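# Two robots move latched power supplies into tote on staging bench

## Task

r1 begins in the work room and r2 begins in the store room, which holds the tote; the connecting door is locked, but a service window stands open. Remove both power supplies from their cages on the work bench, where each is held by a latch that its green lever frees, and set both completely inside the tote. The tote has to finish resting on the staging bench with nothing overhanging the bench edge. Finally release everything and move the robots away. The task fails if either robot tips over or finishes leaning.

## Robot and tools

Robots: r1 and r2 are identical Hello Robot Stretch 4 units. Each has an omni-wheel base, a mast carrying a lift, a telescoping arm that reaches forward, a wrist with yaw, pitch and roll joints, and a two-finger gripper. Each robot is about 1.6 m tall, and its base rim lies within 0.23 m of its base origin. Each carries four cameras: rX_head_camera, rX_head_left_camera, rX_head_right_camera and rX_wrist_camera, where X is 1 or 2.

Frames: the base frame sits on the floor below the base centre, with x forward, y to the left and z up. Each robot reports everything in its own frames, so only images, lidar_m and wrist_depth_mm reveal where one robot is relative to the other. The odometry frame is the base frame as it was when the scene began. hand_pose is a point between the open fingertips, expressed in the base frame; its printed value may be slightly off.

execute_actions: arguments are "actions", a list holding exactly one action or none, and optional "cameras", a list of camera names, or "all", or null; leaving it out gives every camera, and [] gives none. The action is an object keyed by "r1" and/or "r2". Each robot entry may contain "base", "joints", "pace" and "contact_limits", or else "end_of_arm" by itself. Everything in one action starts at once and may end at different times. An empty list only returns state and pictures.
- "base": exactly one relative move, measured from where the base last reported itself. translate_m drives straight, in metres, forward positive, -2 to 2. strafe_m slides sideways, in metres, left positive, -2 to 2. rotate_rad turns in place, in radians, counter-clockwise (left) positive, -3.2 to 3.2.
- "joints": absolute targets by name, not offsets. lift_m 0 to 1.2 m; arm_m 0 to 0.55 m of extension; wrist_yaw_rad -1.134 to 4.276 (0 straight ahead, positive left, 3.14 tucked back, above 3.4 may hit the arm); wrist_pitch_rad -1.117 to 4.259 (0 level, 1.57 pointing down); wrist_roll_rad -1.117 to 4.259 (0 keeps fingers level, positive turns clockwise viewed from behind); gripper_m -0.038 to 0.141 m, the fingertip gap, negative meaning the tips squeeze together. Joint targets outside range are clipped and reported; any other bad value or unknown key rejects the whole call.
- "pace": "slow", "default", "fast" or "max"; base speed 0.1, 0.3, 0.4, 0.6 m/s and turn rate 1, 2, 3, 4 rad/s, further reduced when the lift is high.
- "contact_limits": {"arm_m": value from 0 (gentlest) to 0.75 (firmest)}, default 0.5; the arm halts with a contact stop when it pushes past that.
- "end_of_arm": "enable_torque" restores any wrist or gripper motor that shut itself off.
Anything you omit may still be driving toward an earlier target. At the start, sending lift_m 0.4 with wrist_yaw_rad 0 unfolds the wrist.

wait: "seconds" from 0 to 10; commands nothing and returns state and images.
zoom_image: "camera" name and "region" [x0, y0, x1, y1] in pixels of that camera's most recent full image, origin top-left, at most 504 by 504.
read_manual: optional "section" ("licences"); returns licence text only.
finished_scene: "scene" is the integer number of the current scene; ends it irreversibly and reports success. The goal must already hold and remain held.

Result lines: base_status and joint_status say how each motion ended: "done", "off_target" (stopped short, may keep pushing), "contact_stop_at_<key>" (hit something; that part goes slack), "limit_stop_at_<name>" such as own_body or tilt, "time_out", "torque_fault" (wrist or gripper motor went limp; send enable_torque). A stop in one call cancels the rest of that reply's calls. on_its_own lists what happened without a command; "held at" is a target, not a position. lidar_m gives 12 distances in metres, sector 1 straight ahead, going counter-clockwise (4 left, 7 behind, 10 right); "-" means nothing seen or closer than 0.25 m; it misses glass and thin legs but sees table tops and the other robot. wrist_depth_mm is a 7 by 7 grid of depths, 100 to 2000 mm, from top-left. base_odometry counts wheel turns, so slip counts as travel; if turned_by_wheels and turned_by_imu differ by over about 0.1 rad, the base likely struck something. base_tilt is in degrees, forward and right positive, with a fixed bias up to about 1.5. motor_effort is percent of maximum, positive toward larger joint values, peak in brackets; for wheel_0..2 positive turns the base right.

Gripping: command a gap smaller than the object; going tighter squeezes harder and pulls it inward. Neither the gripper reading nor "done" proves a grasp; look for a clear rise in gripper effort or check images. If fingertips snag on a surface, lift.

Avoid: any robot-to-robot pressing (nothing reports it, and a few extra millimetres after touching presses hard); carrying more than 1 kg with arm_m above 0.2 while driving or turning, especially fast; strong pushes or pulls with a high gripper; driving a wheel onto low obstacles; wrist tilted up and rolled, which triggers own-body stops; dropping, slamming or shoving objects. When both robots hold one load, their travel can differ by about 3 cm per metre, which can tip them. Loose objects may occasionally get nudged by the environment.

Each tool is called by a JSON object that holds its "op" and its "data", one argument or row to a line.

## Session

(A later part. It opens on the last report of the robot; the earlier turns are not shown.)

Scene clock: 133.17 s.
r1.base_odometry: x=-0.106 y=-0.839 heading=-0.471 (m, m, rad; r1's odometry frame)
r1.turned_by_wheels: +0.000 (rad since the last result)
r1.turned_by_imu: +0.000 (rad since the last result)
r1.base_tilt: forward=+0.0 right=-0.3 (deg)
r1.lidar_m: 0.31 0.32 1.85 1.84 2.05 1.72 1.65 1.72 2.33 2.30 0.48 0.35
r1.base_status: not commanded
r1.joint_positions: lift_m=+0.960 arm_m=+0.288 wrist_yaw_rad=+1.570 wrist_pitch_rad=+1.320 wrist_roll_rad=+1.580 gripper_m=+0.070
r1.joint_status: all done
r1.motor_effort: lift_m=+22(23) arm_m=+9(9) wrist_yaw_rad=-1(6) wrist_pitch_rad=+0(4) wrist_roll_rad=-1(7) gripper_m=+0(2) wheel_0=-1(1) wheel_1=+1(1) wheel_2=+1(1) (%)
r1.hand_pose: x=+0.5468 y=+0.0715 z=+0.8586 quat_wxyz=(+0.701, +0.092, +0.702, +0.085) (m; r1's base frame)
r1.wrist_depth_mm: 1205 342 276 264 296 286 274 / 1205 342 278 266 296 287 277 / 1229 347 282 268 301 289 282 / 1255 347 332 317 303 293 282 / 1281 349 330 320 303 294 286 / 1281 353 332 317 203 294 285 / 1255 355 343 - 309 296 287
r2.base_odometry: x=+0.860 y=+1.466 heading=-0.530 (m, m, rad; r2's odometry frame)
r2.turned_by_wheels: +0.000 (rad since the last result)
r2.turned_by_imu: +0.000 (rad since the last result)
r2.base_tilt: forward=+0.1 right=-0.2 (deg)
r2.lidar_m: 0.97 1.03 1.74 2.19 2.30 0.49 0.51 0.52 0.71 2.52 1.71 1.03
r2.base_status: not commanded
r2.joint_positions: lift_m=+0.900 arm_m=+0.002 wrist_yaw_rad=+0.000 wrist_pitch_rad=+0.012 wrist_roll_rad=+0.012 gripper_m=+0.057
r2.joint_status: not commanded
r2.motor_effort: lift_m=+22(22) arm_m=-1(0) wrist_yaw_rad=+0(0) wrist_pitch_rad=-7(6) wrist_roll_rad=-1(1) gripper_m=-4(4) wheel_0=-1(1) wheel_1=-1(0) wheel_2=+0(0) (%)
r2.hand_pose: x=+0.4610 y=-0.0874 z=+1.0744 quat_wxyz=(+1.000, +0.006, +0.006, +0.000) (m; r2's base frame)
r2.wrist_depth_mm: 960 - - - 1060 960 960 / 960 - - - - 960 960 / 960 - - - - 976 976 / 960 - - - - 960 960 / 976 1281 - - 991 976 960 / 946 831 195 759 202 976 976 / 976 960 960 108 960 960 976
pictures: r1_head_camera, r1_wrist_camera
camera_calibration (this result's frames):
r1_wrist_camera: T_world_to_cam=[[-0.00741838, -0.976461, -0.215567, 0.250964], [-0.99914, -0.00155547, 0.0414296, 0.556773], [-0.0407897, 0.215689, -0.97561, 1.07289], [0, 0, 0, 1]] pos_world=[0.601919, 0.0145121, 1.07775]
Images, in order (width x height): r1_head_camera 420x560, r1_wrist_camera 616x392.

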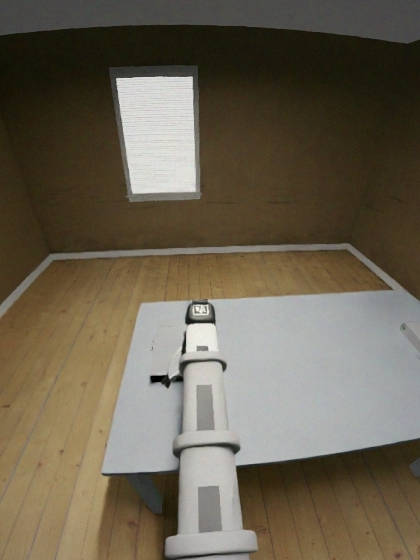

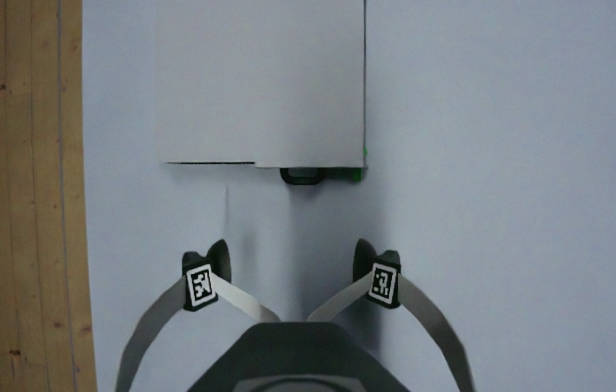

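{"op": "execute_actions", "data": {
  "actions": [
    {"r1":{"base":{"strafe_m":-0.006},"joints":{"lift_m":0.905,"arm_m":0.315}}}
  ],
  "cameras": ["r1_wrist_camera"]
}}

Scene clock: 134.50 s.
r1.base_odometry: x=-0.109 y=-0.844 heading=-0.472 (m, m, rad; r1's odometry frame)
r1.turned_by_wheels: +0.000 (rad since the last result)
r1.turned_by_imu: +0.000 (rad since the last result)
r1.base_tilt: forward=-0.1 right=-0.3 (deg)
r1.lidar_m: 0.32 0.33 1.86 1.87 2.04 1.75 1.66 1.71 2.37 2.28 0.45 0.33
r1.base_status: done
r1.joint_positions: lift_m=+0.905 arm_m=+0.313 wrist_yaw_rad=+1.570 wrist_pitch_rad=+1.320 wrist_roll_rad=+1.580 gripper_m=+0.070
r1.joint_status: all done
r1.motor_effort: lift_m=+18(22) arm_m=+9(9) wrist_yaw_rad=-1(1) wrist_pitch_rad=-1(3) wrist_roll_rad=+1(0) gripper_m=-1(3) wheel_0=+0(9) wheel_1=+0(4) wheel_2=+0(1) (%)
r1.hand_pose: x=+0.5717 y=+0.0715 z=+0.8039 quat_wxyz=(+0.701, +0.092, +0.702, +0.085) (m; r1's base frame)
r1.wrist_depth_mm: 294 231 220 211 246 236 229 / 298 233 222 212 247 237 229 / 301 235 224 213 250 238 232 / 303 241 227 216 251 239 232 / 306 290 273 264 250 242 235 / 309 293 274 263 203 244 236 / 310 293 286 - 255 242 238
r2.base_odometry: x=+0.860 y=+1.466 heading=-0.530 (m, m, rad; r2's odometry frame)
r2.turned_by_wheels: +0.000 (rad since the last result)
r2.turned_by_imu: +0.000 (rad since the last result)
r2.base_tilt: forward=+0.1 right=-0.2 (deg)
r2.lidar_m: 0.96 1.03 1.72 2.20 2.31 0.55 0.49 0.50 0.77 2.52 1.72 1.01
r2.base_status: not commanded
r2.joint_positions: lift_m=+0.900 arm_m=+0.002 wrist_yaw_rad=+0.000 wrist_pitch_rad=+0.012 wrist_roll_rad=+0.012 gripper_m=+0.057
r2.joint_status: not commanded
r2.motor_effort: lift_m=+22(22) arm_m=+0(0) wrist_yaw_rad=+0(0) wrist_pitch_rad=-6(7) wrist_roll_rad=-2(1) gripper_m=-2(3) wheel_0=-1(1) wheel_1=-1(1) wheel_2=+0(0) (%)
r2.hand_pose: x=+0.4610 y=-0.0874 z=+1.0744 quat_wxyz=(+1.000, +0.006, +0.006, +0.000) (m; r2's base frame)
r2.wrist_depth_mm: 976 - - - 1060 976 976 / 976 - - - - 976 960 / 960 - - - - 976 976 / 960 - - - - 960 960 / 960 1281 - - 1008 976 976 / 960 831 195 768 202 976 976 / 960 960 960 108 960 960 976
pictures: r1_wrist_camera
camera_calibration (this result's frames):
r1_wrist_camera: T_world_to_cam=[[-0.00721552, -0.97649, -0.215441, 0.239139], [-0.99914, -0.00175831, 0.0414325, 0.583979], [-0.0408373, 0.215555, -0.975637, 1.02066], [0, 0, 0, 1]] pos_world=[0.626884, 0.0145349, 1.02312]
Images, in order (width x height): r1_wrist_camera 616x392.

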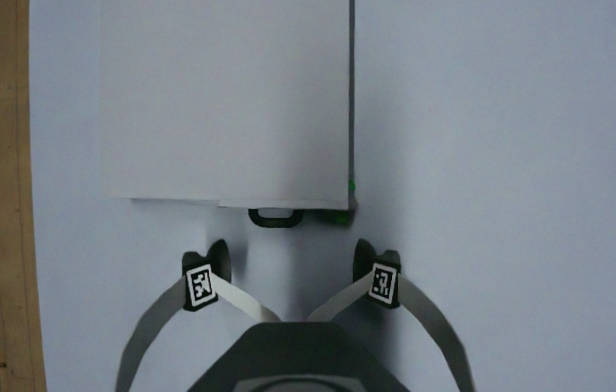

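{"op": "execute_actions", "data": {
  "actions": [
    {"r1":{"joints":{"lift_m":0.9,"arm_m":0.334,"wrist_roll_rad":1.6},"pace":"slow","contact_limits":{"arm_m":0.15}}}
  ],
  "cameras": []
}}

{"op": "execute_actions", "data": {
  "actions": [
    {"r1":{"joints":{"gripper_m":0.04,"lift_m":0.896}}}
  ],
  "cameras": ["r1_wrist_camera"]
}}

{"op": "zoom_image", "data": {
  "camera": "r1_wrist_camera",
  "region": [200, 200, 400, 320]
}}

Scene clock: 135.87 s.
r1.base_odometry: x=-0.109 y=-0.844 heading=-0.472 (m, m, rad; r1's odometry frame)
r1.turned_by_wheels: +0.000 (rad since the last result)
r1.turned_by_imu: +0.000 (rad since the last result)
r1.base_tilt: forward=-0.1 right=-0.3 (deg)
r1.lidar_m: 0.31 0.32 1.86 1.85 2.04 1.74 1.66 1.73 2.35 2.29 0.47 0.35
r1.base_status: not commanded
r1.joint_positions: lift_m=+0.900 arm_m=+0.332 wrist_yaw_rad=+1.570 wrist_pitch_rad=+1.320 wrist_roll_rad=+1.600 gripper_m=+0.070
r1.joint_status: all done
r1.motor_effort: lift_m=+18(20) arm_m=+9(12) wrist_yaw_rad=-1(2) wrist_pitch_rad=-2(1) wrist_roll_rad=-1(1) gripper_m=-3(2) wheel_0=-1(1) wheel_1=-1(1) wheel_2=+0(0) (%)
r1.contact_limits: arm_m 0.15
r1.hand_pose: x=+0.5907 y=+0.0715 z=+0.7990 quat_wxyz=(+0.700, +0.099, +0.703, +0.078) (m; r1's base frame)
r1.wrist_depth_mm: 289 224 213 206 240 229 223 / 290 227 216 208 242 232 224 / 293 228 218 208 245 235 226 / 297 230 220 210 246 236 228 / 301 282 221 229 244 237 232 / 303 287 270 258 202 238 232 / 304 287 279 - 251 237 234
r2.base_odometry: x=+0.860 y=+1.466 heading=-0.530 (m, m, rad; r2's odometry frame)
r2.turned_by_wheels: +0.000 (rad since the last result)
r2.turned_by_imu: +0.000 (rad since the last result)
r2.base_tilt: forward=+0.2 right=-0.2 (deg)
r2.lidar_m: 0.96 1.01 1.74 2.18 2.31 0.54 0.49 0.53 0.72 2.51 1.69 1.02
r2.base_status: not commanded
r2.joint_positions: lift_m=+0.900 arm_m=+0.002 wrist_yaw_rad=+0.000 wrist_pitch_rad=+0.012 wrist_roll_rad=+0.012 gripper_m=+0.057
r2.joint_status: not commanded
r2.motor_effort: lift_m=+22(22) arm_m=-1(0) wrist_yaw_rad=+0(0) wrist_pitch_rad=-7(7) wrist_roll_rad=-1(0) gripper_m=-3(2) wheel_0=-1(1) wheel_1=+0(0) wheel_2=+0(0) (%)
r2.hand_pose: x=+0.4610 y=-0.0874 z=+1.0744 quat_wxyz=(+1.000, +0.006, +0.006, +0.000) (m; r2's base frame)
r2.wrist_depth_mm: 960 - - - 1060 976 960 / 960 - - - - 960 960 / 960 - - - - 976 976 / 976 - - - - 960 960 / 976 1281 - - 991 960 960 / 960 831 195 759 202 960 960 / 960 960 976 108 976 960 976
pictures: none
No camera images: the call's "cameras" was empty. Leave "cameras" out to get every camera's image.

Scene clock: 136.93 s.
r1.base_odometry: x=-0.109 y=-0.844 heading=-0.471 (m, m, rad; r1's odometry frame)
r1.turned_by_wheels: +0.000 (rad since the last result)
r1.turned_by_imu: +0.000 (rad since the last result)
r1.base_tilt: forward=-0.1 right=-0.4 (deg)
r1.lidar_m: 0.30 0.31 1.87 1.88 2.05 1.74 1.64 1.73 2.37 2.30 0.48 0.35
r1.base_status: not commanded
r1.joint_positions: lift_m=+0.896 arm_m=+0.332 wrist_yaw_rad=+1.570 wrist_pitch_rad=+1.321 wrist_roll_rad=+1.600 gripper_m=+0.040
r1.joint_status: all done
r1.motor_effort: lift_m=+20(20) arm_m=+9(9) wrist_yaw_rad=-2(1) wrist_pitch_rad=-4(5) wrist_roll_rad=+0(1) gripper_m=-12(11) wheel_0=+0(1) wheel_1=-1(1) wheel_2=+0(0) (%)
r1.hand_pose: x=+0.5907 y=+0.0713 z=+0.7947 quat_wxyz=(+0.700, +0.098, +0.703, +0.078) (m; r1's base frame)
r1.wrist_depth_mm: 281 218 207 200 235 224 217 / 285 220 209 202 236 227 219 / 289 223 211 204 237 229 220 / 290 224 214 204 241 230 224 / 294 277 216 216 240 234 225 / 297 281 212 254 200 234 227 / 300 281 273 - 245 235 230
r2.base_odometry: x=+0.860 y=+1.466 heading=-0.530 (m, m, rad; r2's odometry frame)
r2.turned_by_wheels: +0.000 (rad since the last result)
r2.turned_by_imu: +0.000 (rad since the last result)
r2.base_tilt: forward=+0.1 right=-0.2 (deg)
r2.lidar_m: 0.98 1.01 1.70 2.18 2.29 0.51 0.49 0.53 0.73 2.52 1.73 0.99
r2.base_status: not commanded
r2.joint_positions: lift_m=+0.900 arm_m=+0.002 wrist_yaw_rad=+0.000 wrist_pitch_rad=+0.012 wrist_roll_rad=+0.012 gripper_m=+0.057
r2.joint_status: not commanded
r2.motor_effort: lift_m=+22(22) arm_m=+0(0) wrist_yaw_rad=-1(0) wrist_pitch_rad=-6(7) wrist_roll_rad=-3(0) gripper_m=-3(2) wheel_0=-1(1) wheel_1=+0(0) wheel_2=+0(0) (%)
r2.hand_pose: x=+0.4610 y=-0.0874 z=+1.0744 quat_wxyz=(+1.000, +0.006, +0.006, +0.000) (m; r2's base frame)
r2.wrist_depth_mm: 960 - - - 1060 960 976 / 960 - - - - 960 960 / 960 - - - - 960 976 / 960 - - - - 976 976 / 960 1281 - - 1008 976 976 / 976 831 195 759 202 960 960 / 960 976 960 108 960 976 960
pictures: r1_wrist_camera
camera_calibration (this result's frames):
r1_wrist_camera: T_world_to_cam=[[-0.0269474, -0.976329, -0.214607, 0.248098], [-0.998772, 0.0173665, 0.0464049, 0.597763], [-0.0415794, 0.215594, -0.975597, 1.01291], [0, 0, 0, 1]] pos_world=[0.64583, 0.0134679, 1.01369]
Images, in order (width x height): r1_wrist_camera 616x392.

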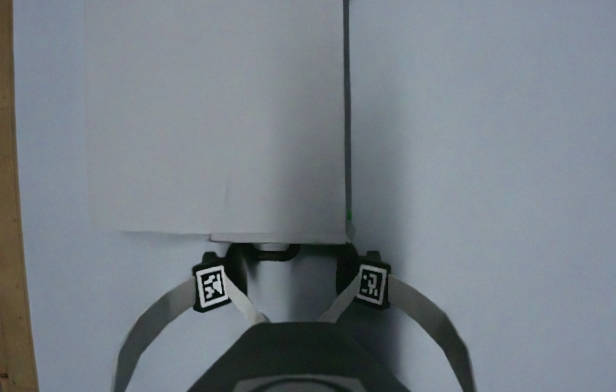

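Region (200, 200, 400, 320) of r1_wrist_camera's 616x392 image, scaled by 2.520; it fills the top 302 rows of this view, and the rest is white.

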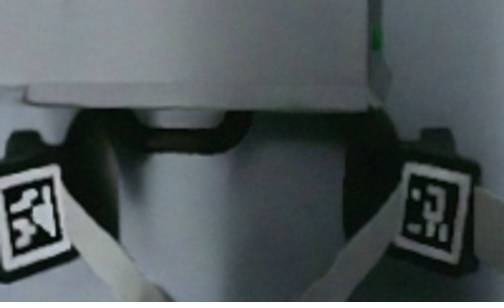

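{"op": "execute_actions", "data": {
  "actions": [
    {"r1":{"base":{"strafe_m":0.007},"pace":"slow"}}
  ],
  "cameras": ["r1_wrist_camera"]
}}

{"op": "zoom_image", "data": {
  "camera": "r1_wrist_camera",
  "region": [200, 200, 400, 320]
}}

Scene clock: 137.83 s.
r1.base_odometry: x=-0.105 y=-0.838 heading=-0.472 (m, m, rad; r1's odometry frame)
r1.turned_by_wheels: -0.001 (rad since the last result)
r1.turned_by_imu: -0.001 (rad since the last result)
r1.base_tilt: forward=+0.0 right=-0.4 (deg)
r1.lidar_m: 0.30 0.34 1.85 1.84 2.03 1.74 1.66 1.73 2.35 2.31 0.47 0.34
r1.base_status: done
r1.joint_positions: lift_m=+0.896 arm_m=+0.332 wrist_yaw_rad=+1.568 wrist_pitch_rad=+1.326 wrist_roll_rad=+1.600 gripper_m=+0.040
r1.joint_status: not commanded
r1.motor_effort: lift_m=+20(20) arm_m=+9(9) wrist_yaw_rad=+5(3) wrist_pitch_rad=-19(18) wrist_roll_rad=-1(0) gripper_m=-9(10) wheel_0=-6(6) wheel_1=+0(4) wheel_2=-1(3) (%)
r1.hand_pose: x=+0.5908 y=+0.0697 z=+0.7944 quat_wxyz=(+0.701, +0.097, +0.703, +0.075) (m; r1's base frame)
r1.wrist_depth_mm: 278 217 207 198 235 224 219 / 281 219 209 200 236 226 221 / 285 220 211 202 238 229 223 / 289 223 213 204 241 231 224 / 291 277 216 216 241 232 226 / 294 279 212 254 201 235 229 / 297 281 272 - 245 235 230
r2.base_odometry: x=+0.860 y=+1.466 heading=-0.530 (m, m, rad; r2's odometry frame)
r2.turned_by_wheels: +0.000 (rad since the last result)
r2.turned_by_imu: +0.000 (rad since the last result)
r2.base_tilt: forward=+0.2 right=-0.1 (deg)
r2.lidar_m: 0.96 1.02 1.69 2.21 2.33 0.53 0.47 0.52 0.77 2.53 1.68 1.01
r2.base_status: not commanded
r2.joint_positions: lift_m=+0.900 arm_m=+0.002 wrist_yaw_rad=+0.000 wrist_pitch_rad=+0.012 wrist_roll_rad=+0.012 gripper_m=+0.057
r2.joint_status: not commanded
r2.motor_effort: lift_m=+22(22) arm_m=-1(0) wrist_yaw_rad=+0(0) wrist_pitch_rad=-7(7) wrist_roll_rad=-4(1) gripper_m=-2(2) wheel_0=-1(1) wheel_1=-1(0) wheel_2=+0(0) (%)
r2.hand_pose: x=+0.4610 y=-0.0874 z=+1.0744 quat_wxyz=(+1.000, +0.006, +0.006, +0.000) (m; r2's base frame)
r2.wrist_depth_mm: 960 - - - 1060 960 976 / 960 - - - - 960 976 / 960 - - - - 960 976 / 960 - - - - 976 976 / 976 1308 - - 1008 976 976 / 976 820 195 768 202 976 976 / 960 976 976 108 976 976 976
pictures: r1_wrist_camera
camera_calibration (this result's frames):
r1_wrist_camera: T_world_to_cam=[[-0.0291211, -0.977356, -0.209588, 0.243821], [-0.998727, 0.0198126, 0.0463772, 0.59777], [-0.0411746, 0.210672, -0.976689, 1.01388], [0, 0, 0, 1]] pos_world=[0.645856, 0.0128622, 1.01362]
Images, in order (width x height): r1_wrist_camera 616x392.

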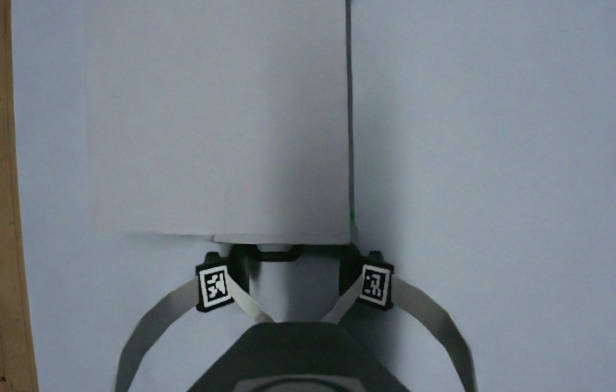

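Region (200, 200, 400, 320) of r1_wrist_camera's 616x392 image, scaled by 2.520; it fills the top 302 rows of this view, and the rest is white.

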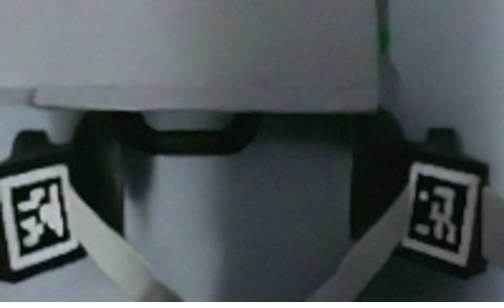

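Jammed lever likely; push the PSU in.

{"op": "execute_actions", "data": {
  "actions": [
    {"r1":{"joints":{"arm_m":0.342},"pace":"slow","contact_limits":{"arm_m":0.25}}}
  ],
  "cameras": ["r1_wrist_camera"]
}}

{"op": "zoom_image", "data": {
  "camera": "r1_wrist_camera",
  "region": [200, 200, 400, 320]
}}

Scene clock: 138.80 s.
r1.base_odometry: x=-0.105 y=-0.838 heading=-0.472 (m, m, rad; r1's odometry frame)
r1.turned_by_wheels: +0.000 (rad since the last result)
r1.turned_by_imu: +0.001 (rad since the last result)
r1.base_tilt: forward=-0.1 right=-0.3 (deg)
r1.lidar_m: 0.32 0.32 1.85 1.86 2.06 1.72 1.66 1.72 2.36 2.28 0.48 0.35
r1.base_status: not commanded
r1.joint_positions: lift_m=+0.896 arm_m=+0.340 wrist_yaw_rad=+1.572 wrist_pitch_rad=+1.323 wrist_roll_rad=+1.601 gripper_m=+0.040
r1.joint_status: all done
r1.motor_effort: lift_m=+20(20) arm_m=+12(17) wrist_yaw_rad=-8(8) wrist_pitch_rad=-8(17) wrist_roll_rad=-1(2) gripper_m=-5(11) wheel_0=-2(6) wheel_1=+2(3) wheel_2=-3(3) (%)
r1.contact_limits: arm_m 0.25
r1.hand_pose: x=+0.5980 y=+0.0710 z=+0.7946 quat_wxyz=(+0.700, +0.097, +0.703, +0.078) (m; r1's base frame)
r1.wrist_depth_mm: 279 217 206 198 233 224 217 / 282 219 209 200 236 227 220 / 285 222 212 202 236 228 221 / 287 224 213 204 239 230 224 / 291 277 215 208 240 232 226 / 296 281 197 253 193 234 228 / 298 282 273 - 246 235 229
r2.base_odometry: x=+0.860 y=+1.466 heading=-0.530 (m, m, rad; r2's odometry frame)
r2.turned_by_wheels: +0.000 (rad since the last result)
r2.turned_by_imu: +0.000 (rad since the last result)
r2.base_tilt: forward=+0.2 right=-0.2 (deg)
r2.lidar_m: 0.96 1.02 1.74 2.18 2.31 0.53 0.49 0.54 0.74 2.52 1.67 1.01
r2.base_status: not commanded
r2.joint_positions: lift_m=+0.900 arm_m=+0.002 wrist_yaw_rad=+0.000 wrist_pitch_rad=+0.012 wrist_roll_rad=+0.012 gripper_m=+0.057
r2.joint_status: not commanded
r2.motor_effort: lift_m=+22(22) arm_m=-1(0) wrist_yaw_rad=+0(0) wrist_pitch_rad=-7(7) wrist_roll_rad=-1(2) gripper_m=-2(3) wheel_0=+0(1) wheel_1=+0(1) wheel_2=+0(0) (%)
r2.hand_pose: x=+0.4610 y=-0.0874 z=+1.0744 quat_wxyz=(+1.000, +0.006, +0.006, +0.000) (m; r2's base frame)
r2.wrist_depth_mm: 960 - - - 1060 960 976 / 960 - - - - 976 960 / 960 - - - - 976 976 / 960 - - - - 976 976 / 960 1281 - - 1008 960 976 / 960 831 195 759 202 976 976 / 960 960 960 108 960 976 960
pictures: r1_wrist_camera
camera_calibration (this result's frames):
r1_wrist_camera: T_world_to_cam=[[-0.0259186, -0.976708, -0.213002, 0.246114], [-0.998782, 0.0163502, 0.0465616, 0.605004], [-0.0419945, 0.213949, -0.975942, 1.0138], [0, 0, 0, 1]] pos_world=[0.653219, 0.0135882, 1.01366]
Images, in order (width x height): r1_wrist_camera 616x392.

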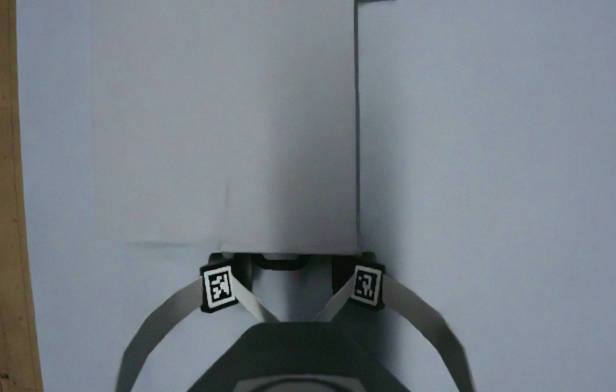

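Region (200, 200, 400, 320) of r1_wrist_camera's 616x392 image, scaled by 2.520; it fills the top 302 rows of this view, and the rest is white.

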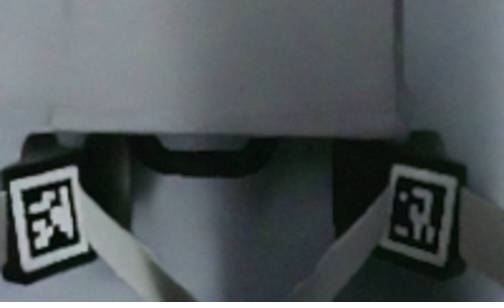

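{"op": "execute_actions", "data": {
  "actions": [
    {"r1":{"joints":{"gripper_m":0.005,"lift_m":0.89},"pace":"slow"}}
  ],
  "cameras": ["r1_wrist_camera"]
}}

{"op": "execute_actions", "data": {
  "actions": [
    {"r1":{"joints":{"gripper_m":-0.025,"lift_m":0.884},"pace":"slow"}}
  ],
  "cameras": ["r1_wrist_camera"]
}}

{"op": "zoom_image", "data": {
  "camera": "r1_wrist_camera",
  "region": [200, 200, 400, 320]
}}

Scene clock: 140.70 s.
r1.base_odometry: x=-0.106 y=-0.838 heading=-0.471 (m, m, rad; r1's odometry frame)
r1.turned_by_wheels: +0.000 (rad since the last result)
r1.turned_by_imu: +0.001 (rad since the last result)
r1.base_tilt: forward=+0.0 right=-0.3 (deg)
r1.lidar_m: 0.31 0.33 1.85 1.86 2.04 1.75 1.66 1.73 2.35 2.29 0.47 0.35
r1.base_status: not commanded
r1.joint_positions: lift_m=+0.890 arm_m=+0.340 wrist_yaw_rad=+1.574 wrist_pitch_rad=+1.321 wrist_roll_rad=+1.601 gripper_m=+0.006
r1.joint_status: all done
r1.on_its_own: wrist_yaw_rad is at rest, and its effort (-14) is outside its rest range (-13 to +13)
r1.motor_effort: lift_m=+20(21) arm_m=+13(13) wrist_yaw_rad=-14(13) wrist_pitch_rad=-5(9) wrist_roll_rad=-2(4) gripper_m=-24(23) wheel_0=+2(1) wheel_1=+4(4) wheel_2=-3(3) (%)
r1.hand_pose: x=+0.5978 y=+0.0715 z=+0.7887 quat_wxyz=(+0.700, +0.097, +0.703, +0.079) (m; r1's base frame)
r1.wrist_depth_mm: 270 209 198 190 224 216 209 / 272 210 201 191 225 219 213 / 277 212 202 194 229 220 213 / 279 214 205 196 231 223 217 / 283 270 206 200 232 224 218 / 289 268 201 246 190 225 221 / 291 273 266 - 237 227 221
r2.base_odometry: x=+0.860 y=+1.466 heading=-0.530 (m, m, rad; r2's odometry frame)
r2.turned_by_wheels: +0.000 (rad since the last result)
r2.turned_by_imu: +0.000 (rad since the last result)
r2.base_tilt: forward=+0.1 right=-0.2 (deg)
r2.lidar_m: 0.96 1.01 1.72 2.20 2.29 0.53 0.49 0.54 0.74 2.53 1.73 1.02
r2.base_status: not commanded
r2.joint_positions: lift_m=+0.900 arm_m=+0.002 wrist_yaw_rad=+0.000 wrist_pitch_rad=+0.012 wrist_roll_rad=+0.012 gripper_m=+0.057
r2.joint_status: not commanded
r2.motor_effort: lift_m=+22(22) arm_m=+0(0) wrist_yaw_rad=+0(0) wrist_pitch_rad=-6(6) wrist_roll_rad=-3(2) gripper_m=-2(3) wheel_0=+0(1) wheel_1=+0(0) wheel_2=+0(0) (%)
r2.hand_pose: x=+0.4610 y=-0.0874 z=+1.0744 quat_wxyz=(+1.000, +0.006, +0.006, +0.000) (m; r2's base frame)
r2.wrist_depth_mm: 960 - - - 1042 976 960 / 960 - - - - 976 960 / 960 - - - - 960 960 / 960 - - - - 976 976 / 960 1308 - - 991 976 976 / 960 820 195 759 202 960 976 / 960 976 960 108 960 976 976
pictures: r1_wrist_camera
camera_calibration (this result's frames):
r1_wrist_camera: T_world_to_cam=[[-0.0239449, -0.976493, -0.214215, 0.245125], [-0.998812, 0.0142733, 0.0465824, 0.605279], [-0.0424298, 0.215076, -0.975675, 1.00789], [0, 0, 0, 1]] pos_world=[0.653195, 0.0139513, 1.00768]
Images, in order (width x height): r1_wrist_camera 616x392.

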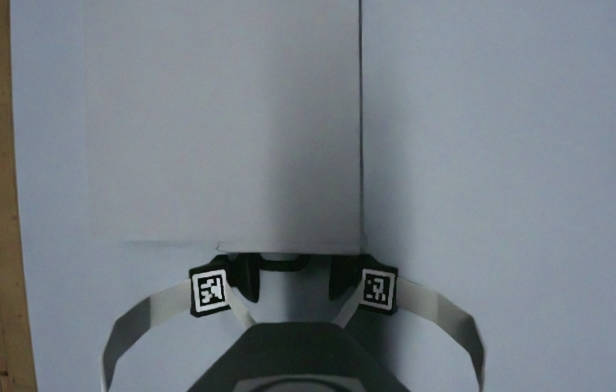

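Scene clock: 141.97 s.
r1.base_odometry: x=-0.106 y=-0.838 heading=-0.471 (m, m, rad; r1's odometry frame)
r1.turned_by_wheels: +0.000 (rad since the last result)
r1.turned_by_imu: +0.000 (rad since the last result)
r1.base_tilt: forward=+0.0 right=-0.4 (deg)
r1.lidar_m: 0.31 0.34 1.85 1.86 2.03 1.75 1.65 1.75 2.33 2.29 0.49 0.36
r1.base_status: not commanded
r1.joint_positions: lift_m=+0.884 arm_m=+0.340 wrist_yaw_rad=+1.575 wrist_pitch_rad=+1.321 wrist_roll_rad=+1.601 gripper_m=-0.024
r1.joint_status: all done
r1.on_its_own: wrist_yaw_rad is at rest, and its effort (-16) is outside its rest range (-13 to +13)
r1.motor_effort: lift_m=+21(20) arm_m=+12(12) wrist_yaw_rad=-16(17) wrist_pitch_rad=-2(5) wrist_roll_rad=-4(0) gripper_m=-29(28) wheel_0=+4(4) wheel_1=+4(5) wheel_2=-2(3) (%)
r1.hand_pose: x=+0.5978 y=+0.0718 z=+0.7826 quat_wxyz=(+0.700, +0.097, +0.703, +0.079) (m; r1's base frame)
r1.wrist_depth_mm: 260 200 190 182 217 210 203 / 265 203 193 185 218 213 205 / 267 205 195 186 222 213 207 / 273 206 197 189 224 215 209 / 276 260 200 191 225 218 211 / 279 167 185 238 185 217 213 / 282 266 256 - 231 222 216
r2.base_odometry: x=+0.860 y=+1.466 heading=-0.530 (m, m, rad; r2's odometry frame)
r2.turned_by_wheels: +0.000 (rad since the last result)
r2.turned_by_imu: +0.000 (rad since the last result)
r2.base_tilt: forward=+0.2 right=-0.2 (deg)
r2.lidar_m: 0.97 1.02 1.72 2.20 2.29 0.52 0.49 0.53 0.74 2.51 1.74 1.01
r2.base_status: not commanded
r2.joint_positions: lift_m=+0.900 arm_m=+0.002 wrist_yaw_rad=+0.000 wrist_pitch_rad=+0.012 wrist_roll_rad=+0.012 gripper_m=+0.057
r2.joint_status: not commanded
r2.motor_effort: lift_m=+22(22) arm_m=-1(0) wrist_yaw_rad=+0(0) wrist_pitch_rad=-7(6) wrist_roll_rad=-2(3) gripper_m=-2(3) wheel_0=+0(1) wheel_1=+0(0) wheel_2=+0(0) (%)
r2.hand_pose: x=+0.4610 y=-0.0874 z=+1.0744 quat_wxyz=(+1.000, +0.006, +0.006, +0.000) (m; r2's base frame)
r2.wrist_depth_mm: 960 - - - 1042 976 976 / 960 - - - - 960 976 / 976 - - - - 960 960 / 976 - - - - 976 976 / 960 1281 - - 1008 976 976 / 960 831 195 759 202 960 976 / 976 960 960 108 960 976 976
pictures: r1_wrist_camera
camera_calibration (this result's frames):
r1_wrist_camera: T_world_to_cam=[[-0.0231546, -0.976351, -0.214947, 0.244183], [-0.998824, 0.0134293, 0.0465958, 0.605558], [-0.0426072, 0.215773, -0.975513, 1.00181], [0, 0, 0, 1]] pos_world=[0.653184, 0.0141122, 1.00155]
Images, in order (width x height): r1_wrist_camera 616x392.

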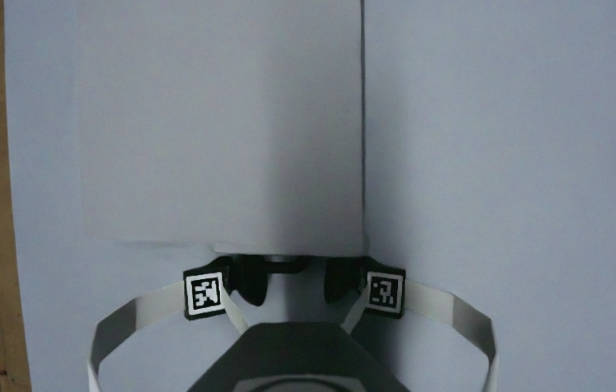

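Region (200, 200, 400, 320) of r1_wrist_camera's 616x392 image, scaled by 2.520; it fills the top 302 rows of this view, and the rest is white.

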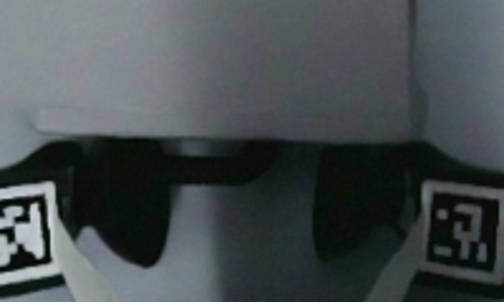

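{"op": "execute_actions", "data": {
  "actions": [],
  "cameras": ["r1_wrist_camera","r1_head_camera"]
}}

Scene clock: 142.50 s.
r1.base_odometry: x=-0.106 y=-0.838 heading=-0.471 (m, m, rad; r1's odometry frame)
r1.turned_by_wheels: +0.000 (rad since the last result)
r1.turned_by_imu: +0.000 (rad since the last result)
r1.base_tilt: forward=+0.0 right=-0.4 (deg)
r1.lidar_m: 0.30 0.32 1.87 1.85 2.03 1.74 1.66 1.70 2.34 2.30 0.47 0.32
r1.base_status: not commanded
r1.joint_positions: lift_m=+0.884 arm_m=+0.340 wrist_yaw_rad=+1.575 wrist_pitch_rad=+1.321 wrist_roll_rad=+1.601 gripper_m=-0.024
r1.joint_status: all done
r1.motor_effort: lift_m=+21(20) arm_m=+12(12) wrist_yaw_rad=-13(17) wrist_pitch_rad=-2(5) wrist_roll_rad=-2(0) gripper_m=-29(28) wheel_0=+4(4) wheel_1=+5(5) wheel_2=-2(3) (%)
r1.hand_pose: x=+0.5978 y=+0.0718 z=+0.7826 quat_wxyz=(+0.700, +0.097, +0.703, +0.079) (m; r1's base frame)
r1.wrist_depth_mm: 260 201 190 182 218 210 204 / 265 202 193 184 219 211 204 / 268 204 195 187 221 213 207 / 272 207 196 188 224 216 210 / 276 260 200 192 225 218 212 / 279 167 185 240 185 217 213 / 283 267 256 - 231 221 215
r2.base_odometry: x=+0.860 y=+1.466 heading=-0.530 (m, m, rad; r2's odometry frame)
r2.turned_by_wheels: +0.000 (rad since the last result)
r2.turned_by_imu: +0.000 (rad since the last result)
r2.base_tilt: forward=+0.1 right=-0.1 (deg)
r2.lidar_m: 0.95 1.03 1.73 2.20 2.30 0.51 0.50 0.55 0.76 2.51 1.71 1.03
r2.base_status: not commanded
r2.joint_positions: lift_m=+0.900 arm_m=+0.002 wrist_yaw_rad=+0.000 wrist_pitch_rad=+0.012 wrist_roll_rad=+0.012 gripper_m=+0.057
r2.joint_status: not commanded
r2.motor_effort: lift_m=+21(22) arm_m=+0(0) wrist_yaw_rad=+0(0) wrist_pitch_rad=-7(6) wrist_roll_rad=-1(3) gripper_m=-3(3) wheel_0=-1(1) wheel_1=+0(0) wheel_2=+0(0) (%)
r2.hand_pose: x=+0.4610 y=-0.0874 z=+1.0744 quat_wxyz=(+1.000, +0.006, +0.006, +0.000) (m; r2's base frame)
r2.wrist_depth_mm: 960 - - - 1060 960 976 / 960 - - - - 960 976 / 946 - - - - 976 960 / 960 - - - - 976 960 / 960 1281 - - 1008 976 976 / 976 820 195 768 202 976 976 / 960 960 960 108 976 976 960
pictures: r1_head_camera, r1_wrist_camera
camera_calibration (this result's frames):
r1_wrist_camera: T_world_to_cam=[[-0.0231546, -0.976351, -0.214947, 0.244183], [-0.998824, 0.0134293, 0.0465957, 0.605558], [-0.0426072, 0.215773, -0.975513, 1.00181], [0, 0, 0, 1]] pos_world=[0.653184, 0.0141122, 1.00155]
Images, in order (width x height): r1_head_camera 420x560, r1_wrist_camera 616x392.

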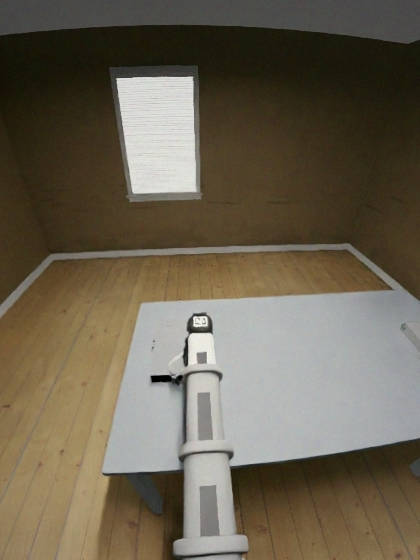

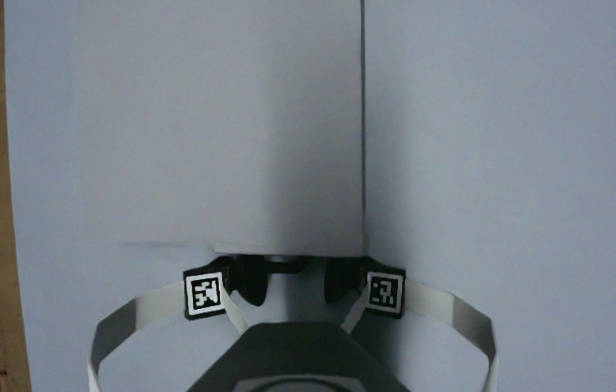

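{"op": "execute_actions", "data": {
  "actions": [
    {"r1":{"joints":{"arm_m":0.332},"pace":"slow"}}
  ],
  "cameras": ["r1_wrist_camera"]
}}

Scene clock: 143.50 s.
r1.base_odometry: x=-0.105 y=-0.838 heading=-0.471 (m, m, rad; r1's odometry frame)
r1.turned_by_wheels: +0.000 (rad since the last result)
r1.turned_by_imu: +0.000 (rad since the last result)
r1.base_tilt: forward=+0.0 right=-0.4 (deg)
r1.lidar_m: 0.31 0.30 1.87 1.85 2.05 1.73 1.66 1.73 2.36 2.30 0.50 0.34
r1.base_status: not commanded
r1.joint_positions: lift_m=+0.884 arm_m=+0.334 wrist_yaw_rad=+1.571 wrist_pitch_rad=+1.320 wrist_roll_rad=+1.601 gripper_m=-0.024
r1.joint_status: all done
r1.motor_effort: lift_m=+23(23) arm_m=-11(10) wrist_yaw_rad=-6(14) wrist_pitch_rad=-1(2) wrist_roll_rad=-4(1) gripper_m=-28(27) wheel_0=+4(4) wheel_1=+3(5) wheel_2=+2(2) (%)
r1.hand_pose: x=+0.5922 y=+0.0715 z=+0.7825 quat_wxyz=(+0.700, +0.099, +0.703, +0.078) (m; r1's base frame)
r1.wrist_depth_mm: 266 203 193 185 220 212 205 / 267 205 195 186 221 214 208 / 272 207 197 188 223 216 209 / 274 209 198 190 225 218 211 / 277 262 201 196 226 220 213 / 281 262 193 241 185 217 214 / 283 267 258 - 232 223 216
r2.base_odometry: x=+0.860 y=+1.466 heading=-0.530 (m, m, rad; r2's odometry frame)
r2.turned_by_wheels: +0.000 (rad since the last result)
r2.turned_by_imu: +0.000 (rad since the last result)
r2.base_tilt: forward=+0.2 right=-0.2 (deg)
r2.lidar_m: 0.97 1.02 1.72 2.20 2.31 0.52 0.49 0.53 0.73 2.53 1.70 1.02
r2.base_status: not commanded
r2.joint_positions: lift_m=+0.900 arm_m=+0.002 wrist_yaw_rad=+0.000 wrist_pitch_rad=+0.012 wrist_roll_rad=+0.012 gripper_m=+0.057
r2.joint_status: not commanded
r2.motor_effort: lift_m=+22(22) arm_m=+0(0) wrist_yaw_rad=+0(0) wrist_pitch_rad=-6(6) wrist_roll_rad=-3(1) gripper_m=-3(3) wheel_0=-1(1) wheel_1=-1(0) wheel_2=-1(0) (%)
r2.hand_pose: x=+0.4610 y=-0.0874 z=+1.0744 quat_wxyz=(+1.000, +0.006, +0.006, +0.000) (m; r2's base frame)
r2.wrist_depth_mm: 960 - - - 1060 960 976 / 960 - - - - 960 960 / 960 - - - - 976 976 / 960 - - - - 976 976 / 976 1281 - - 1008 976 976 / 976 820 195 768 202 976 976 / 960 960 976 108 976 976 976
pictures: r1_wrist_camera
camera_calibration (this result's frames):
r1_wrist_camera: T_world_to_cam=[[-0.0268746, -0.976214, -0.215139, 0.246098], [-0.998765, 0.0172258, 0.0465991, 0.599646], [-0.0417848, 0.216126, -0.975471, 1.00096], [0, 0, 0, 1]] pos_world=[0.647345, 0.0135809, 1.00141]
Images, in order (width x height): r1_wrist_camera 616x392.

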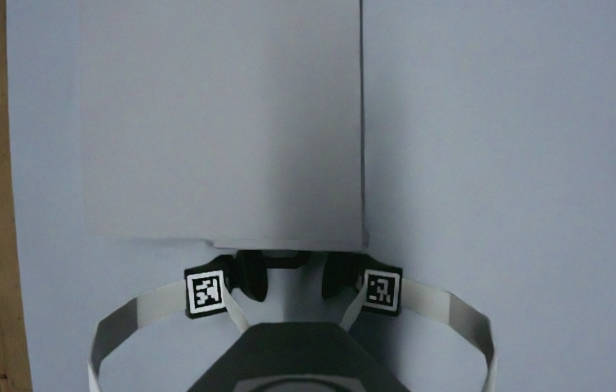

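{"op": "execute_actions", "data": {
  "actions": [
    {"r1":{"joints":{"arm_m":0.325},"pace":"slow"}}
  ],
  "cameras": ["r1_wrist_camera"]
}}

{"op": "zoom_image", "data": {
  "camera": "r1_wrist_camera",
  "region": [180, 200, 420, 330]
}}

Scene clock: 144.43 s.
r1.base_odometry: x=-0.105 y=-0.838 heading=-0.471 (m, m, rad; r1's odometry frame)
r1.turned_by_wheels: +0.000 (rad since the last result)
r1.turned_by_imu: +0.000 (rad since the last result)
r1.base_tilt: forward=+0.0 right=-0.4 (deg)
r1.lidar_m: 0.32 0.33 1.83 1.85 2.04 1.74 1.65 1.73 2.35 2.31 0.48 0.34
r1.base_status: not commanded
r1.joint_positions: lift_m=+0.884 arm_m=+0.327 wrist_yaw_rad=+1.568 wrist_pitch_rad=+1.320 wrist_roll_rad=+1.601 gripper_m=-0.024
r1.joint_status: all done
r1.motor_effort: lift_m=+24(24) arm_m=-13(12) wrist_yaw_rad=+3(4) wrist_pitch_rad=-1(3) wrist_roll_rad=-2(2) gripper_m=-28(30) wheel_0=+2(4) wheel_1=+1(4) wheel_2=+6(6) (%)
r1.hand_pose: x=+0.5858 y=+0.0714 z=+0.7824 quat_wxyz=(+0.700, +0.100, +0.703, +0.077) (m; r1's base frame)
r1.wrist_depth_mm: 268 206 195 187 224 214 207 / 271 208 198 190 224 215 210 / 276 210 200 191 226 217 211 / 277 212 201 192 228 220 213 / 279 265 204 199 228 222 214 / 282 263 197 241 185 220 216 / 285 267 260 - 233 222 217
r2.base_odometry: x=+0.860 y=+1.466 heading=-0.530 (m, m, rad; r2's odometry frame)
r2.turned_by_wheels: +0.000 (rad since the last result)
r2.turned_by_imu: +0.000 (rad since the last result)
r2.base_tilt: forward=+0.1 right=-0.2 (deg)
r2.lidar_m: 0.96 1.02 1.75 2.19 2.30 0.52 0.50 0.54 0.74 2.50 1.68 1.02
r2.base_status: not commanded
r2.joint_positions: lift_m=+0.900 arm_m=+0.002 wrist_yaw_rad=+0.000 wrist_pitch_rad=+0.012 wrist_roll_rad=+0.012 gripper_m=+0.057
r2.joint_status: not commanded
r2.motor_effort: lift_m=+22(22) arm_m=+0(0) wrist_yaw_rad=+0(0) wrist_pitch_rad=-7(6) wrist_roll_rad=-1(3) gripper_m=-3(3) wheel_0=-1(1) wheel_1=+0(0) wheel_2=+0(0) (%)
r2.hand_pose: x=+0.4610 y=-0.0874 z=+1.0744 quat_wxyz=(+1.000, +0.006, +0.006, +0.000) (m; r2's base frame)
r2.wrist_depth_mm: 960 - - - 1060 960 960 / 960 - - - - 976 976 / 960 - - - - 976 976 / 960 - - - - 960 976 / 960 1281 - - 991 976 976 / 976 831 195 768 202 976 976 / 976 960 976 108 976 960 976
pictures: r1_wrist_camera
camera_calibration (this result's frames):
r1_wrist_camera: T_world_to_cam=[[-0.0296105, -0.976063, -0.215463, 0.247613], [-0.998713, 0.0200097, 0.046605, 0.593105], [-0.041178, 0.216566, -0.975399, 1.00024], [0, 0, 0, 1]] pos_world=[0.640862, 0.0132014, 1.00134]
Images, in order (width x height): r1_wrist_camera 616x392.

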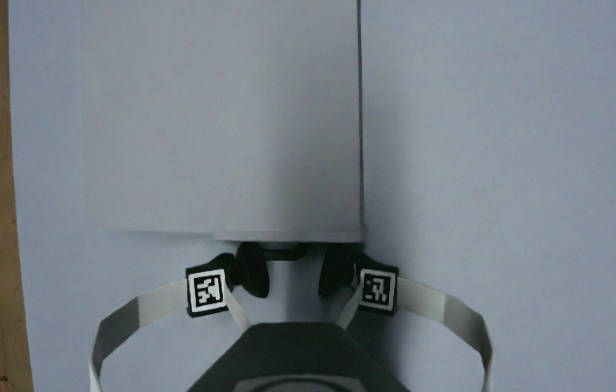

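Region (180, 200, 420, 330) of r1_wrist_camera's 616x392 image, scaled by 2.100; it fills the top 273 rows of this view, and the rest is white.

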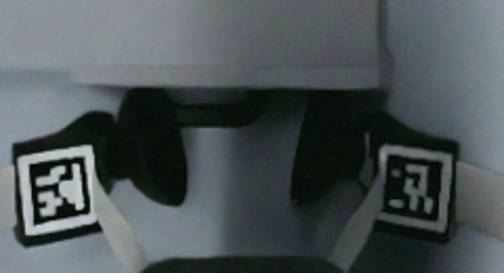

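{"op": "execute_actions", "data": {
  "actions": [
    {"r1":{"joints":{"arm_m":0.318},"pace":"slow"}}
  ],
  "cameras": ["r1_wrist_camera"]
}}

{"op": "zoom_image", "data": {
  "camera": "r1_wrist_camera",
  "region": [180, 200, 420, 330]
}}

Scene clock: 145.37 s.
r1.base_odometry: x=-0.105 y=-0.838 heading=-0.471 (m, m, rad; r1's odometry frame)
r1.turned_by_wheels: -0.001 (rad since the last result)
r1.turned_by_imu: -0.001 (rad since the last result)
r1.base_tilt: forward=+0.0 right=-0.3 (deg)
r1.lidar_m: 0.31 0.34 1.88 1.83 2.05 1.74 1.66 1.72 2.35 2.30 0.48 0.35
r1.base_status: not commanded
r1.joint_positions: lift_m=+0.884 arm_m=+0.320 wrist_yaw_rad=+1.570 wrist_pitch_rad=+1.320 wrist_roll_rad=+1.600 gripper_m=-0.024
r1.joint_status: all done
r1.motor_effort: lift_m=+23(24) arm_m=-9(14) wrist_yaw_rad=-2(18) wrist_pitch_rad=-1(36) wrist_roll_rad=+0(3) gripper_m=-17(29) wheel_0=+0(5) wheel_1=+1(3) wheel_2=+1(7) (%)
r1.hand_pose: x=+0.5780 y=+0.0715 z=+0.7825 quat_wxyz=(+0.700, +0.099, +0.703, +0.078) (m; r1's base frame)
r1.wrist_depth_mm: 270 207 197 188 224 215 208 / 273 209 199 190 224 216 210 / 274 211 200 192 228 219 212 / 277 213 202 194 229 220 213 / 279 267 254 211 232 222 216 / 285 268 186 200 181 224 217 / 286 270 263 - 235 223 218
r2.base_odometry: x=+0.860 y=+1.466 heading=-0.530 (m, m, rad; r2's odometry frame)
r2.turned_by_wheels: +0.000 (rad since the last result)
r2.turned_by_imu: +0.000 (rad since the last result)
r2.base_tilt: forward=+0.1 right=-0.2 (deg)
r2.lidar_m: 0.97 1.00 1.75 2.20 2.28 0.54 0.50 0.54 0.72 2.52 1.70 0.99
r2.base_status: not commanded
r2.joint_positions: lift_m=+0.900 arm_m=+0.002 wrist_yaw_rad=+0.000 wrist_pitch_rad=+0.012 wrist_roll_rad=+0.012 gripper_m=+0.057
r2.joint_status: not commanded
r2.motor_effort: lift_m=+22(22) arm_m=+0(0) wrist_yaw_rad=+0(0) wrist_pitch_rad=-7(6) wrist_roll_rad=-4(2) gripper_m=-4(3) wheel_0=-1(1) wheel_1=+0(0) wheel_2=+1(0) (%)
r2.hand_pose: x=+0.4610 y=-0.0874 z=+1.0744 quat_wxyz=(+1.000, +0.006, +0.006, +0.000) (m; r2's base frame)
r2.wrist_depth_mm: 976 - - - 1042 976 960 / 960 - - - - 976 960 / 960 - - - - 960 960 / 976 - - - - 960 976 / 960 1281 - - 1008 976 960 / 976 831 195 759 202 960 960 / 960 976 976 108 976 960 960
pictures: r1_wrist_camera
camera_calibration (this result's frames):
r1_wrist_camera: T_world_to_cam=[[-0.0272766, -0.976164, -0.215314, 0.246045], [-0.998765, 0.0176649, 0.0464391, 0.585613], [-0.0415286, 0.216315, -0.97544, 1.00022], [0, 0, 0, 1]] pos_world=[0.633139, 0.0134719, 1.00144]
Images, in order (width x height): r1_wrist_camera 616x392.

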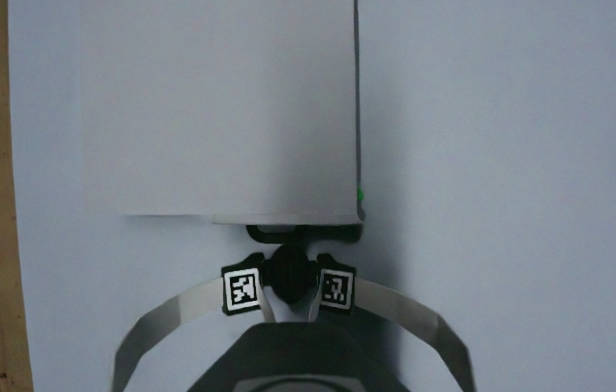

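Region (180, 200, 420, 330) of r1_wrist_camera's 616x392 image, scaled by 2.100; it fills the top 273 rows of this view, and the rest is white.

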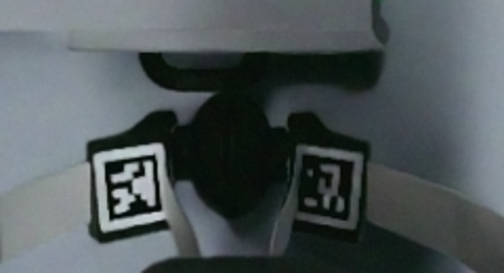

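{"op": "execute_actions", "data": {
  "actions": [
    {"r1":{"joints":{"arm_m":0.30,"gripper_m":0.05}}}
  ],
  "cameras": ["r1_wrist_camera"]
}}

{"op": "zoom_image", "data": {
  "camera": "r1_wrist_camera",
  "region": [180, 150, 420, 330]
}}

Scene clock: 149.40 s.
r1.base_odometry: x=-0.105 y=-0.838 heading=-0.471 (m, m, rad; r1's odometry frame)
r1.turned_by_wheels: +0.000 (rad since the last result)
r1.turned_by_imu: +0.001 (rad since the last result)
r1.base_tilt: forward=-0.1 right=-0.3 (deg)
r1.lidar_m: 0.31 0.33 1.86 1.86 2.07 1.73 1.66 1.73 2.35 2.30 0.49 0.33
r1.base_status: not commanded
r1.joint_positions: lift_m=+0.884 arm_m=+0.302 wrist_yaw_rad=+1.571 wrist_pitch_rad=+1.316 wrist_roll_rad=+1.600 gripper_m=+0.050
r1.joint_status: all done
r1.motor_effort: lift_m=+21(23) arm_m=-9(11) wrist_yaw_rad=-4(4) wrist_pitch_rad=+13(13) wrist_roll_rad=-1(2) gripper_m=+0(18) wheel_0=+0(1) wheel_1=+1(1) wheel_2=+1(1) (%)
r1.hand_pose: x=+0.5599 y=+0.0729 z=+0.7830 quat_wxyz=(+0.700, +0.100, +0.703, +0.080) (m; r1's base frame)
r1.wrist_depth_mm: 274 211 200 191 224 216 210 / 276 212 202 193 227 217 212 / 279 213 203 195 229 220 213 / 282 267 253 205 230 223 214 / 283 271 253 246 233 224 216 / 289 272 253 201 188 225 218 / 289 271 265 - 236 224 220
r2.base_odometry: x=+0.860 y=+1.466 heading=-0.530 (m, m, rad; r2's odometry frame)
r2.turned_by_wheels: +0.000 (rad since the last result)
r2.turned_by_imu: +0.001 (rad since the last result)
r2.base_tilt: forward=+0.1 right=-0.1 (deg)
r2.lidar_m: 0.97 1.03 1.75 2.20 2.33 0.53 0.49 0.54 0.72 2.50 1.71 1.01
r2.base_status: not commanded
r2.joint_positions: lift_m=+0.900 arm_m=+0.002 wrist_yaw_rad=+0.000 wrist_pitch_rad=+0.012 wrist_roll_rad=+0.012 gripper_m=+0.057
r2.joint_status: not commanded
r2.motor_effort: lift_m=+22(22) arm_m=+0(0) wrist_yaw_rad=+0(0) wrist_pitch_rad=-6(7) wrist_roll_rad=-1(3) gripper_m=-3(3) wheel_0=-1(1) wheel_1=+0(0) wheel_2=+0(0) (%)
r2.hand_pose: x=+0.4610 y=-0.0874 z=+1.0744 quat_wxyz=(+1.000, +0.006, +0.006, +0.000) (m; r2's base frame)
r2.wrist_depth_mm: 960 - - - 1060 960 960 / 960 - - - - 960 960 / 960 - - - - 960 976 / 960 - - - - 960 960 / 960 1281 - - 1008 976 960 / 976 831 195 759 202 960 960 / 960 960 960 108 976 976 960
pictures: r1_wrist_camera
camera_calibration (this result's frames):
r1_wrist_camera: T_world_to_cam=[[-0.0262553, -0.975159, -0.219943, 0.250025], [-0.998783, 0.0163992, 0.046519, 0.567527], [-0.0417566, 0.220896, -0.974403, 0.998655], [0, 0, 0, 1]] pos_world=[0.615101, 0.0139083, 1.00168]
Images, in order (width x height): r1_wrist_camera 616x392.

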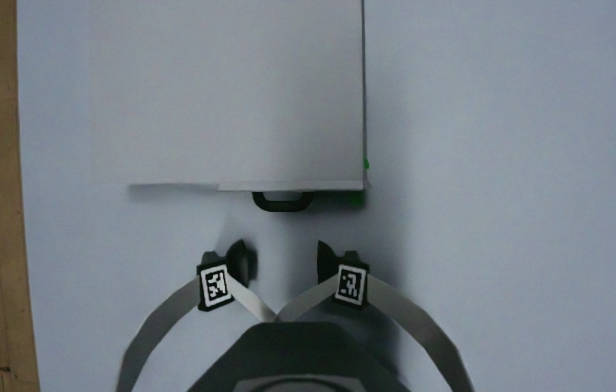

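Region (180, 150, 420, 330) of r1_wrist_camera's 616x392 image, scaled by 2.100; it fills the top 378 rows of this view, and the rest is white.

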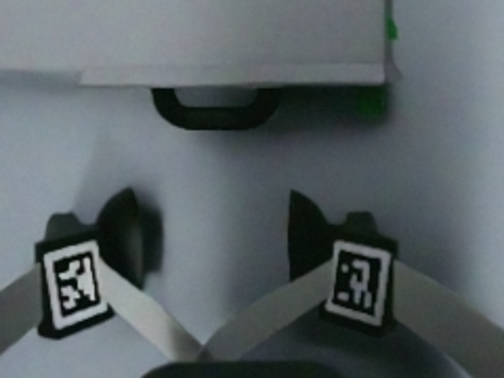

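{"op": "execute_actions", "data": {
  "actions": [
    {"r1":{"base":{"strafe_m":0.082},"joints":{"lift_m":0.93,"gripper_m":0.075,"wrist_yaw_rad":-0.52,"wrist_pitch_rad":2.05,"wrist_roll_rad":-0.57}}}
  ],
  "cameras": []
}}

{"op": "execute_actions", "data": {
  "actions": [
    {"r1":{"base":{"translate_m":0.06},"joints":{"lift_m":0.885,"arm_m":0.49}}}
  ],
  "cameras": ["r1_wrist_camera","r1_head_camera"]
}}

Scene clock: 153.00 s.
r1.base_odometry: x=-0.068 y=-0.765 heading=-0.471 (m, m, rad; r1's odometry frame)
r1.turned_by_wheels: +0.000 (rad since the last result)
r1.turned_by_imu: +0.000 (rad since the last result)
r1.base_tilt: forward=+0.0 right=-0.4 (deg)
r1.lidar_m: 0.31 0.31 1.78 1.76 1.96 1.74 1.66 1.72 2.38 1.37 0.48 0.35
r1.base_status: done
r1.joint_positions: lift_m=+0.930 arm_m=+0.302 wrist_yaw_rad=-0.520 wrist_pitch_rad=+2.049 wrist_roll_rad=-0.570 gripper_m=+0.075
r1.joint_status: all done
r1.motor_effort: lift_m=+22(23) arm_m=-9(9) wrist_yaw_rad=-2(11) wrist_pitch_rad=+3(19) wrist_roll_rad=-3(5) gripper_m=-2(4) wheel_0=+1(9) wheel_1=-1(9) wheel_2=+0(2) (%)
r1.hand_pose: x=+0.3139 y=-0.0100 z=+0.8519 quat_wxyz=(+0.544, +0.070, +0.830, +0.104) (m; r1's base frame)
r1.wrist_depth_mm: 1078 277 264 250 238 229 220 / 1160 298 281 267 253 241 232 / 1308 322 301 283 272 257 246 / 1430 1336 1229 931 866 276 264 / 1537 1464 1308 1255 917 1118 1060 / 1756 1576 1366 1308 647 1182 1138 / - 1808 1618 - 1366 1281 1229
r2.base_odometry: x=+0.860 y=+1.466 heading=-0.530 (m, m, rad; r2's odometry frame)
r2.turned_by_wheels: +0.000 (rad since the last result)
r2.turned_by_imu: +0.001 (rad since the last result)
r2.base_tilt: forward=+0.1 right=-0.3 (deg)
r2.lidar_m: 0.97 1.04 1.73 2.19 2.31 0.53 0.49 0.54 0.74 2.54 1.71 1.02
r2.base_status: not commanded
r2.joint_positions: lift_m=+0.900 arm_m=+0.002 wrist_yaw_rad=+0.000 wrist_pitch_rad=+0.012 wrist_roll_rad=+0.012 gripper_m=+0.057
r2.joint_status: not commanded
r2.motor_effort: lift_m=+22(22) arm_m=-1(0) wrist_yaw_rad=+0(0) wrist_pitch_rad=-7(6) wrist_roll_rad=-3(2) gripper_m=-2(1) wheel_0=-1(1) wheel_1=-1(1) wheel_2=+0(0) (%)
r2.hand_pose: x=+0.4610 y=-0.0874 z=+1.0744 quat_wxyz=(+1.000, +0.006, +0.006, +0.000) (m; r2's base frame)
r2.wrist_depth_mm: 960 - - - 1060 960 976 / 960 - - - - 960 976 / 960 - - - - 960 960 / 960 - - - - 976 976 / 960 1281 - - 991 976 976 / 960 831 195 759 202 976 976 / 960 960 976 108 976 976 960
pictures: none
No camera images: the call's "cameras" was empty. Leave "cameras" out to get every camera's image.

Scene clock: 154.67 s.
r1.base_odometry: x=-0.015 y=-0.792 heading=-0.471 (m, m, rad; r1's odometry frame)
r1.turned_by_wheels: +0.000 (rad since the last result)
r1.turned_by_imu: +0.000 (rad since the last result)
r1.base_tilt: forward=-0.1 right=-0.4 (deg)
r1.lidar_m: 0.26 0.27 1.77 1.74 2.00 1.81 1.72 1.80 2.44 1.11 0.38 0.27
r1.base_status: done
r1.joint_positions: lift_m=+0.885 arm_m=+0.488 wrist_yaw_rad=-0.520 wrist_pitch_rad=+2.049 wrist_roll_rad=-0.570 gripper_m=+0.075
r1.joint_status: all done
r1.motor_effort: lift_m=+18(20) arm_m=+9(10) wrist_yaw_rad=-2(2) wrist_pitch_rad=+3(3) wrist_roll_rad=-1(1) gripper_m=-1(3) wheel_0=+0(6) wheel_1=-1(8) wheel_2=+1(8) (%)
r1.hand_pose: x=+0.5006 y=-0.0099 z=+0.8073 quat_wxyz=(+0.544, +0.070, +0.830, +0.104) (m; r1's base frame)
r1.wrist_depth_mm: 242 183 174 164 162 190 182 / 259 196 185 176 175 200 193 / 285 211 198 187 217 213 206 / 1308 290 271 202 237 228 219 / 1499 317 285 276 253 245 235 / 1661 345 304 290 265 263 253 / 1863 387 359 - 301 279 272
r2.base_odometry: x=+0.860 y=+1.466 heading=-0.530 (m, m, rad; r2's odometry frame)
r2.turned_by_wheels: +0.000 (rad since the last result)
r2.turned_by_imu: +0.000 (rad since the last result)
r2.base_tilt: forward=+0.1 right=-0.2 (deg)
r2.lidar_m: 0.97 1.02 1.73 2.19 2.31 0.54 0.49 0.52 0.74 2.50 1.69 1.03
r2.base_status: not commanded
r2.joint_positions: lift_m=+0.900 arm_m=+0.002 wrist_yaw_rad=+0.000 wrist_pitch_rad=+0.012 wrist_roll_rad=+0.012 gripper_m=+0.057
r2.joint_status: not commanded
r2.motor_effort: lift_m=+22(22) arm_m=+0(0) wrist_yaw_rad=+0(0) wrist_pitch_rad=-7(6) wrist_roll_rad=-3(1) gripper_m=-3(4) wheel_0=+0(1) wheel_1=+0(0) wheel_2=+0(0) (%)
r2.hand_pose: x=+0.4610 y=-0.0874 z=+1.0744 quat_wxyz=(+1.000, +0.006, +0.006, +0.000) (m; r2's base frame)
r2.wrist_depth_mm: 976 - - - 1060 976 960 / 960 - - - - 976 960 / 976 - - - - 976 976 / 960 - - - - 960 976 / 960 1281 - - 1008 976 960 / 960 831 195 759 202 976 960 / 960 960 976 108 976 960 976
pictures: r1_head_camera, r1_wrist_camera
camera_calibration (this result's frames):
r1_wrist_camera: T_world_to_cam=[[0.0129754, -0.975568, -0.219314, 0.152893], [-0.899776, -0.107063, 0.423014, 0.153815], [-0.436159, 0.191844, -0.879182, 1.15838], [0, 0, 0, 1]] pos_world=[0.641654, -0.0566029, 0.986893]
Images, in order (width x height): r1_head_camera 420x560, r1_wrist_camera 616x392.

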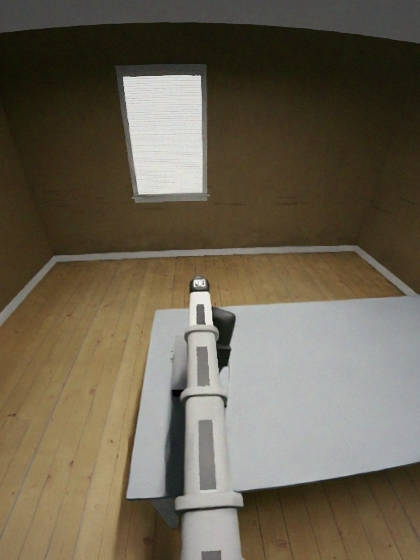

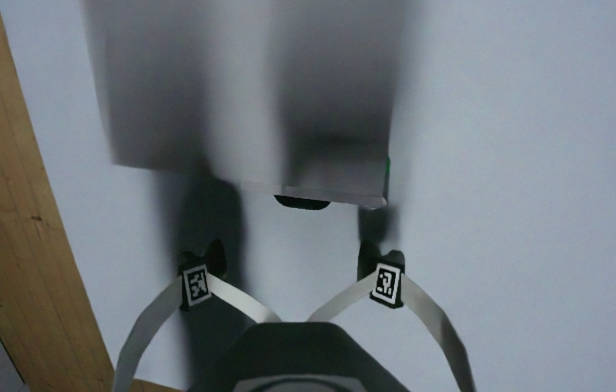

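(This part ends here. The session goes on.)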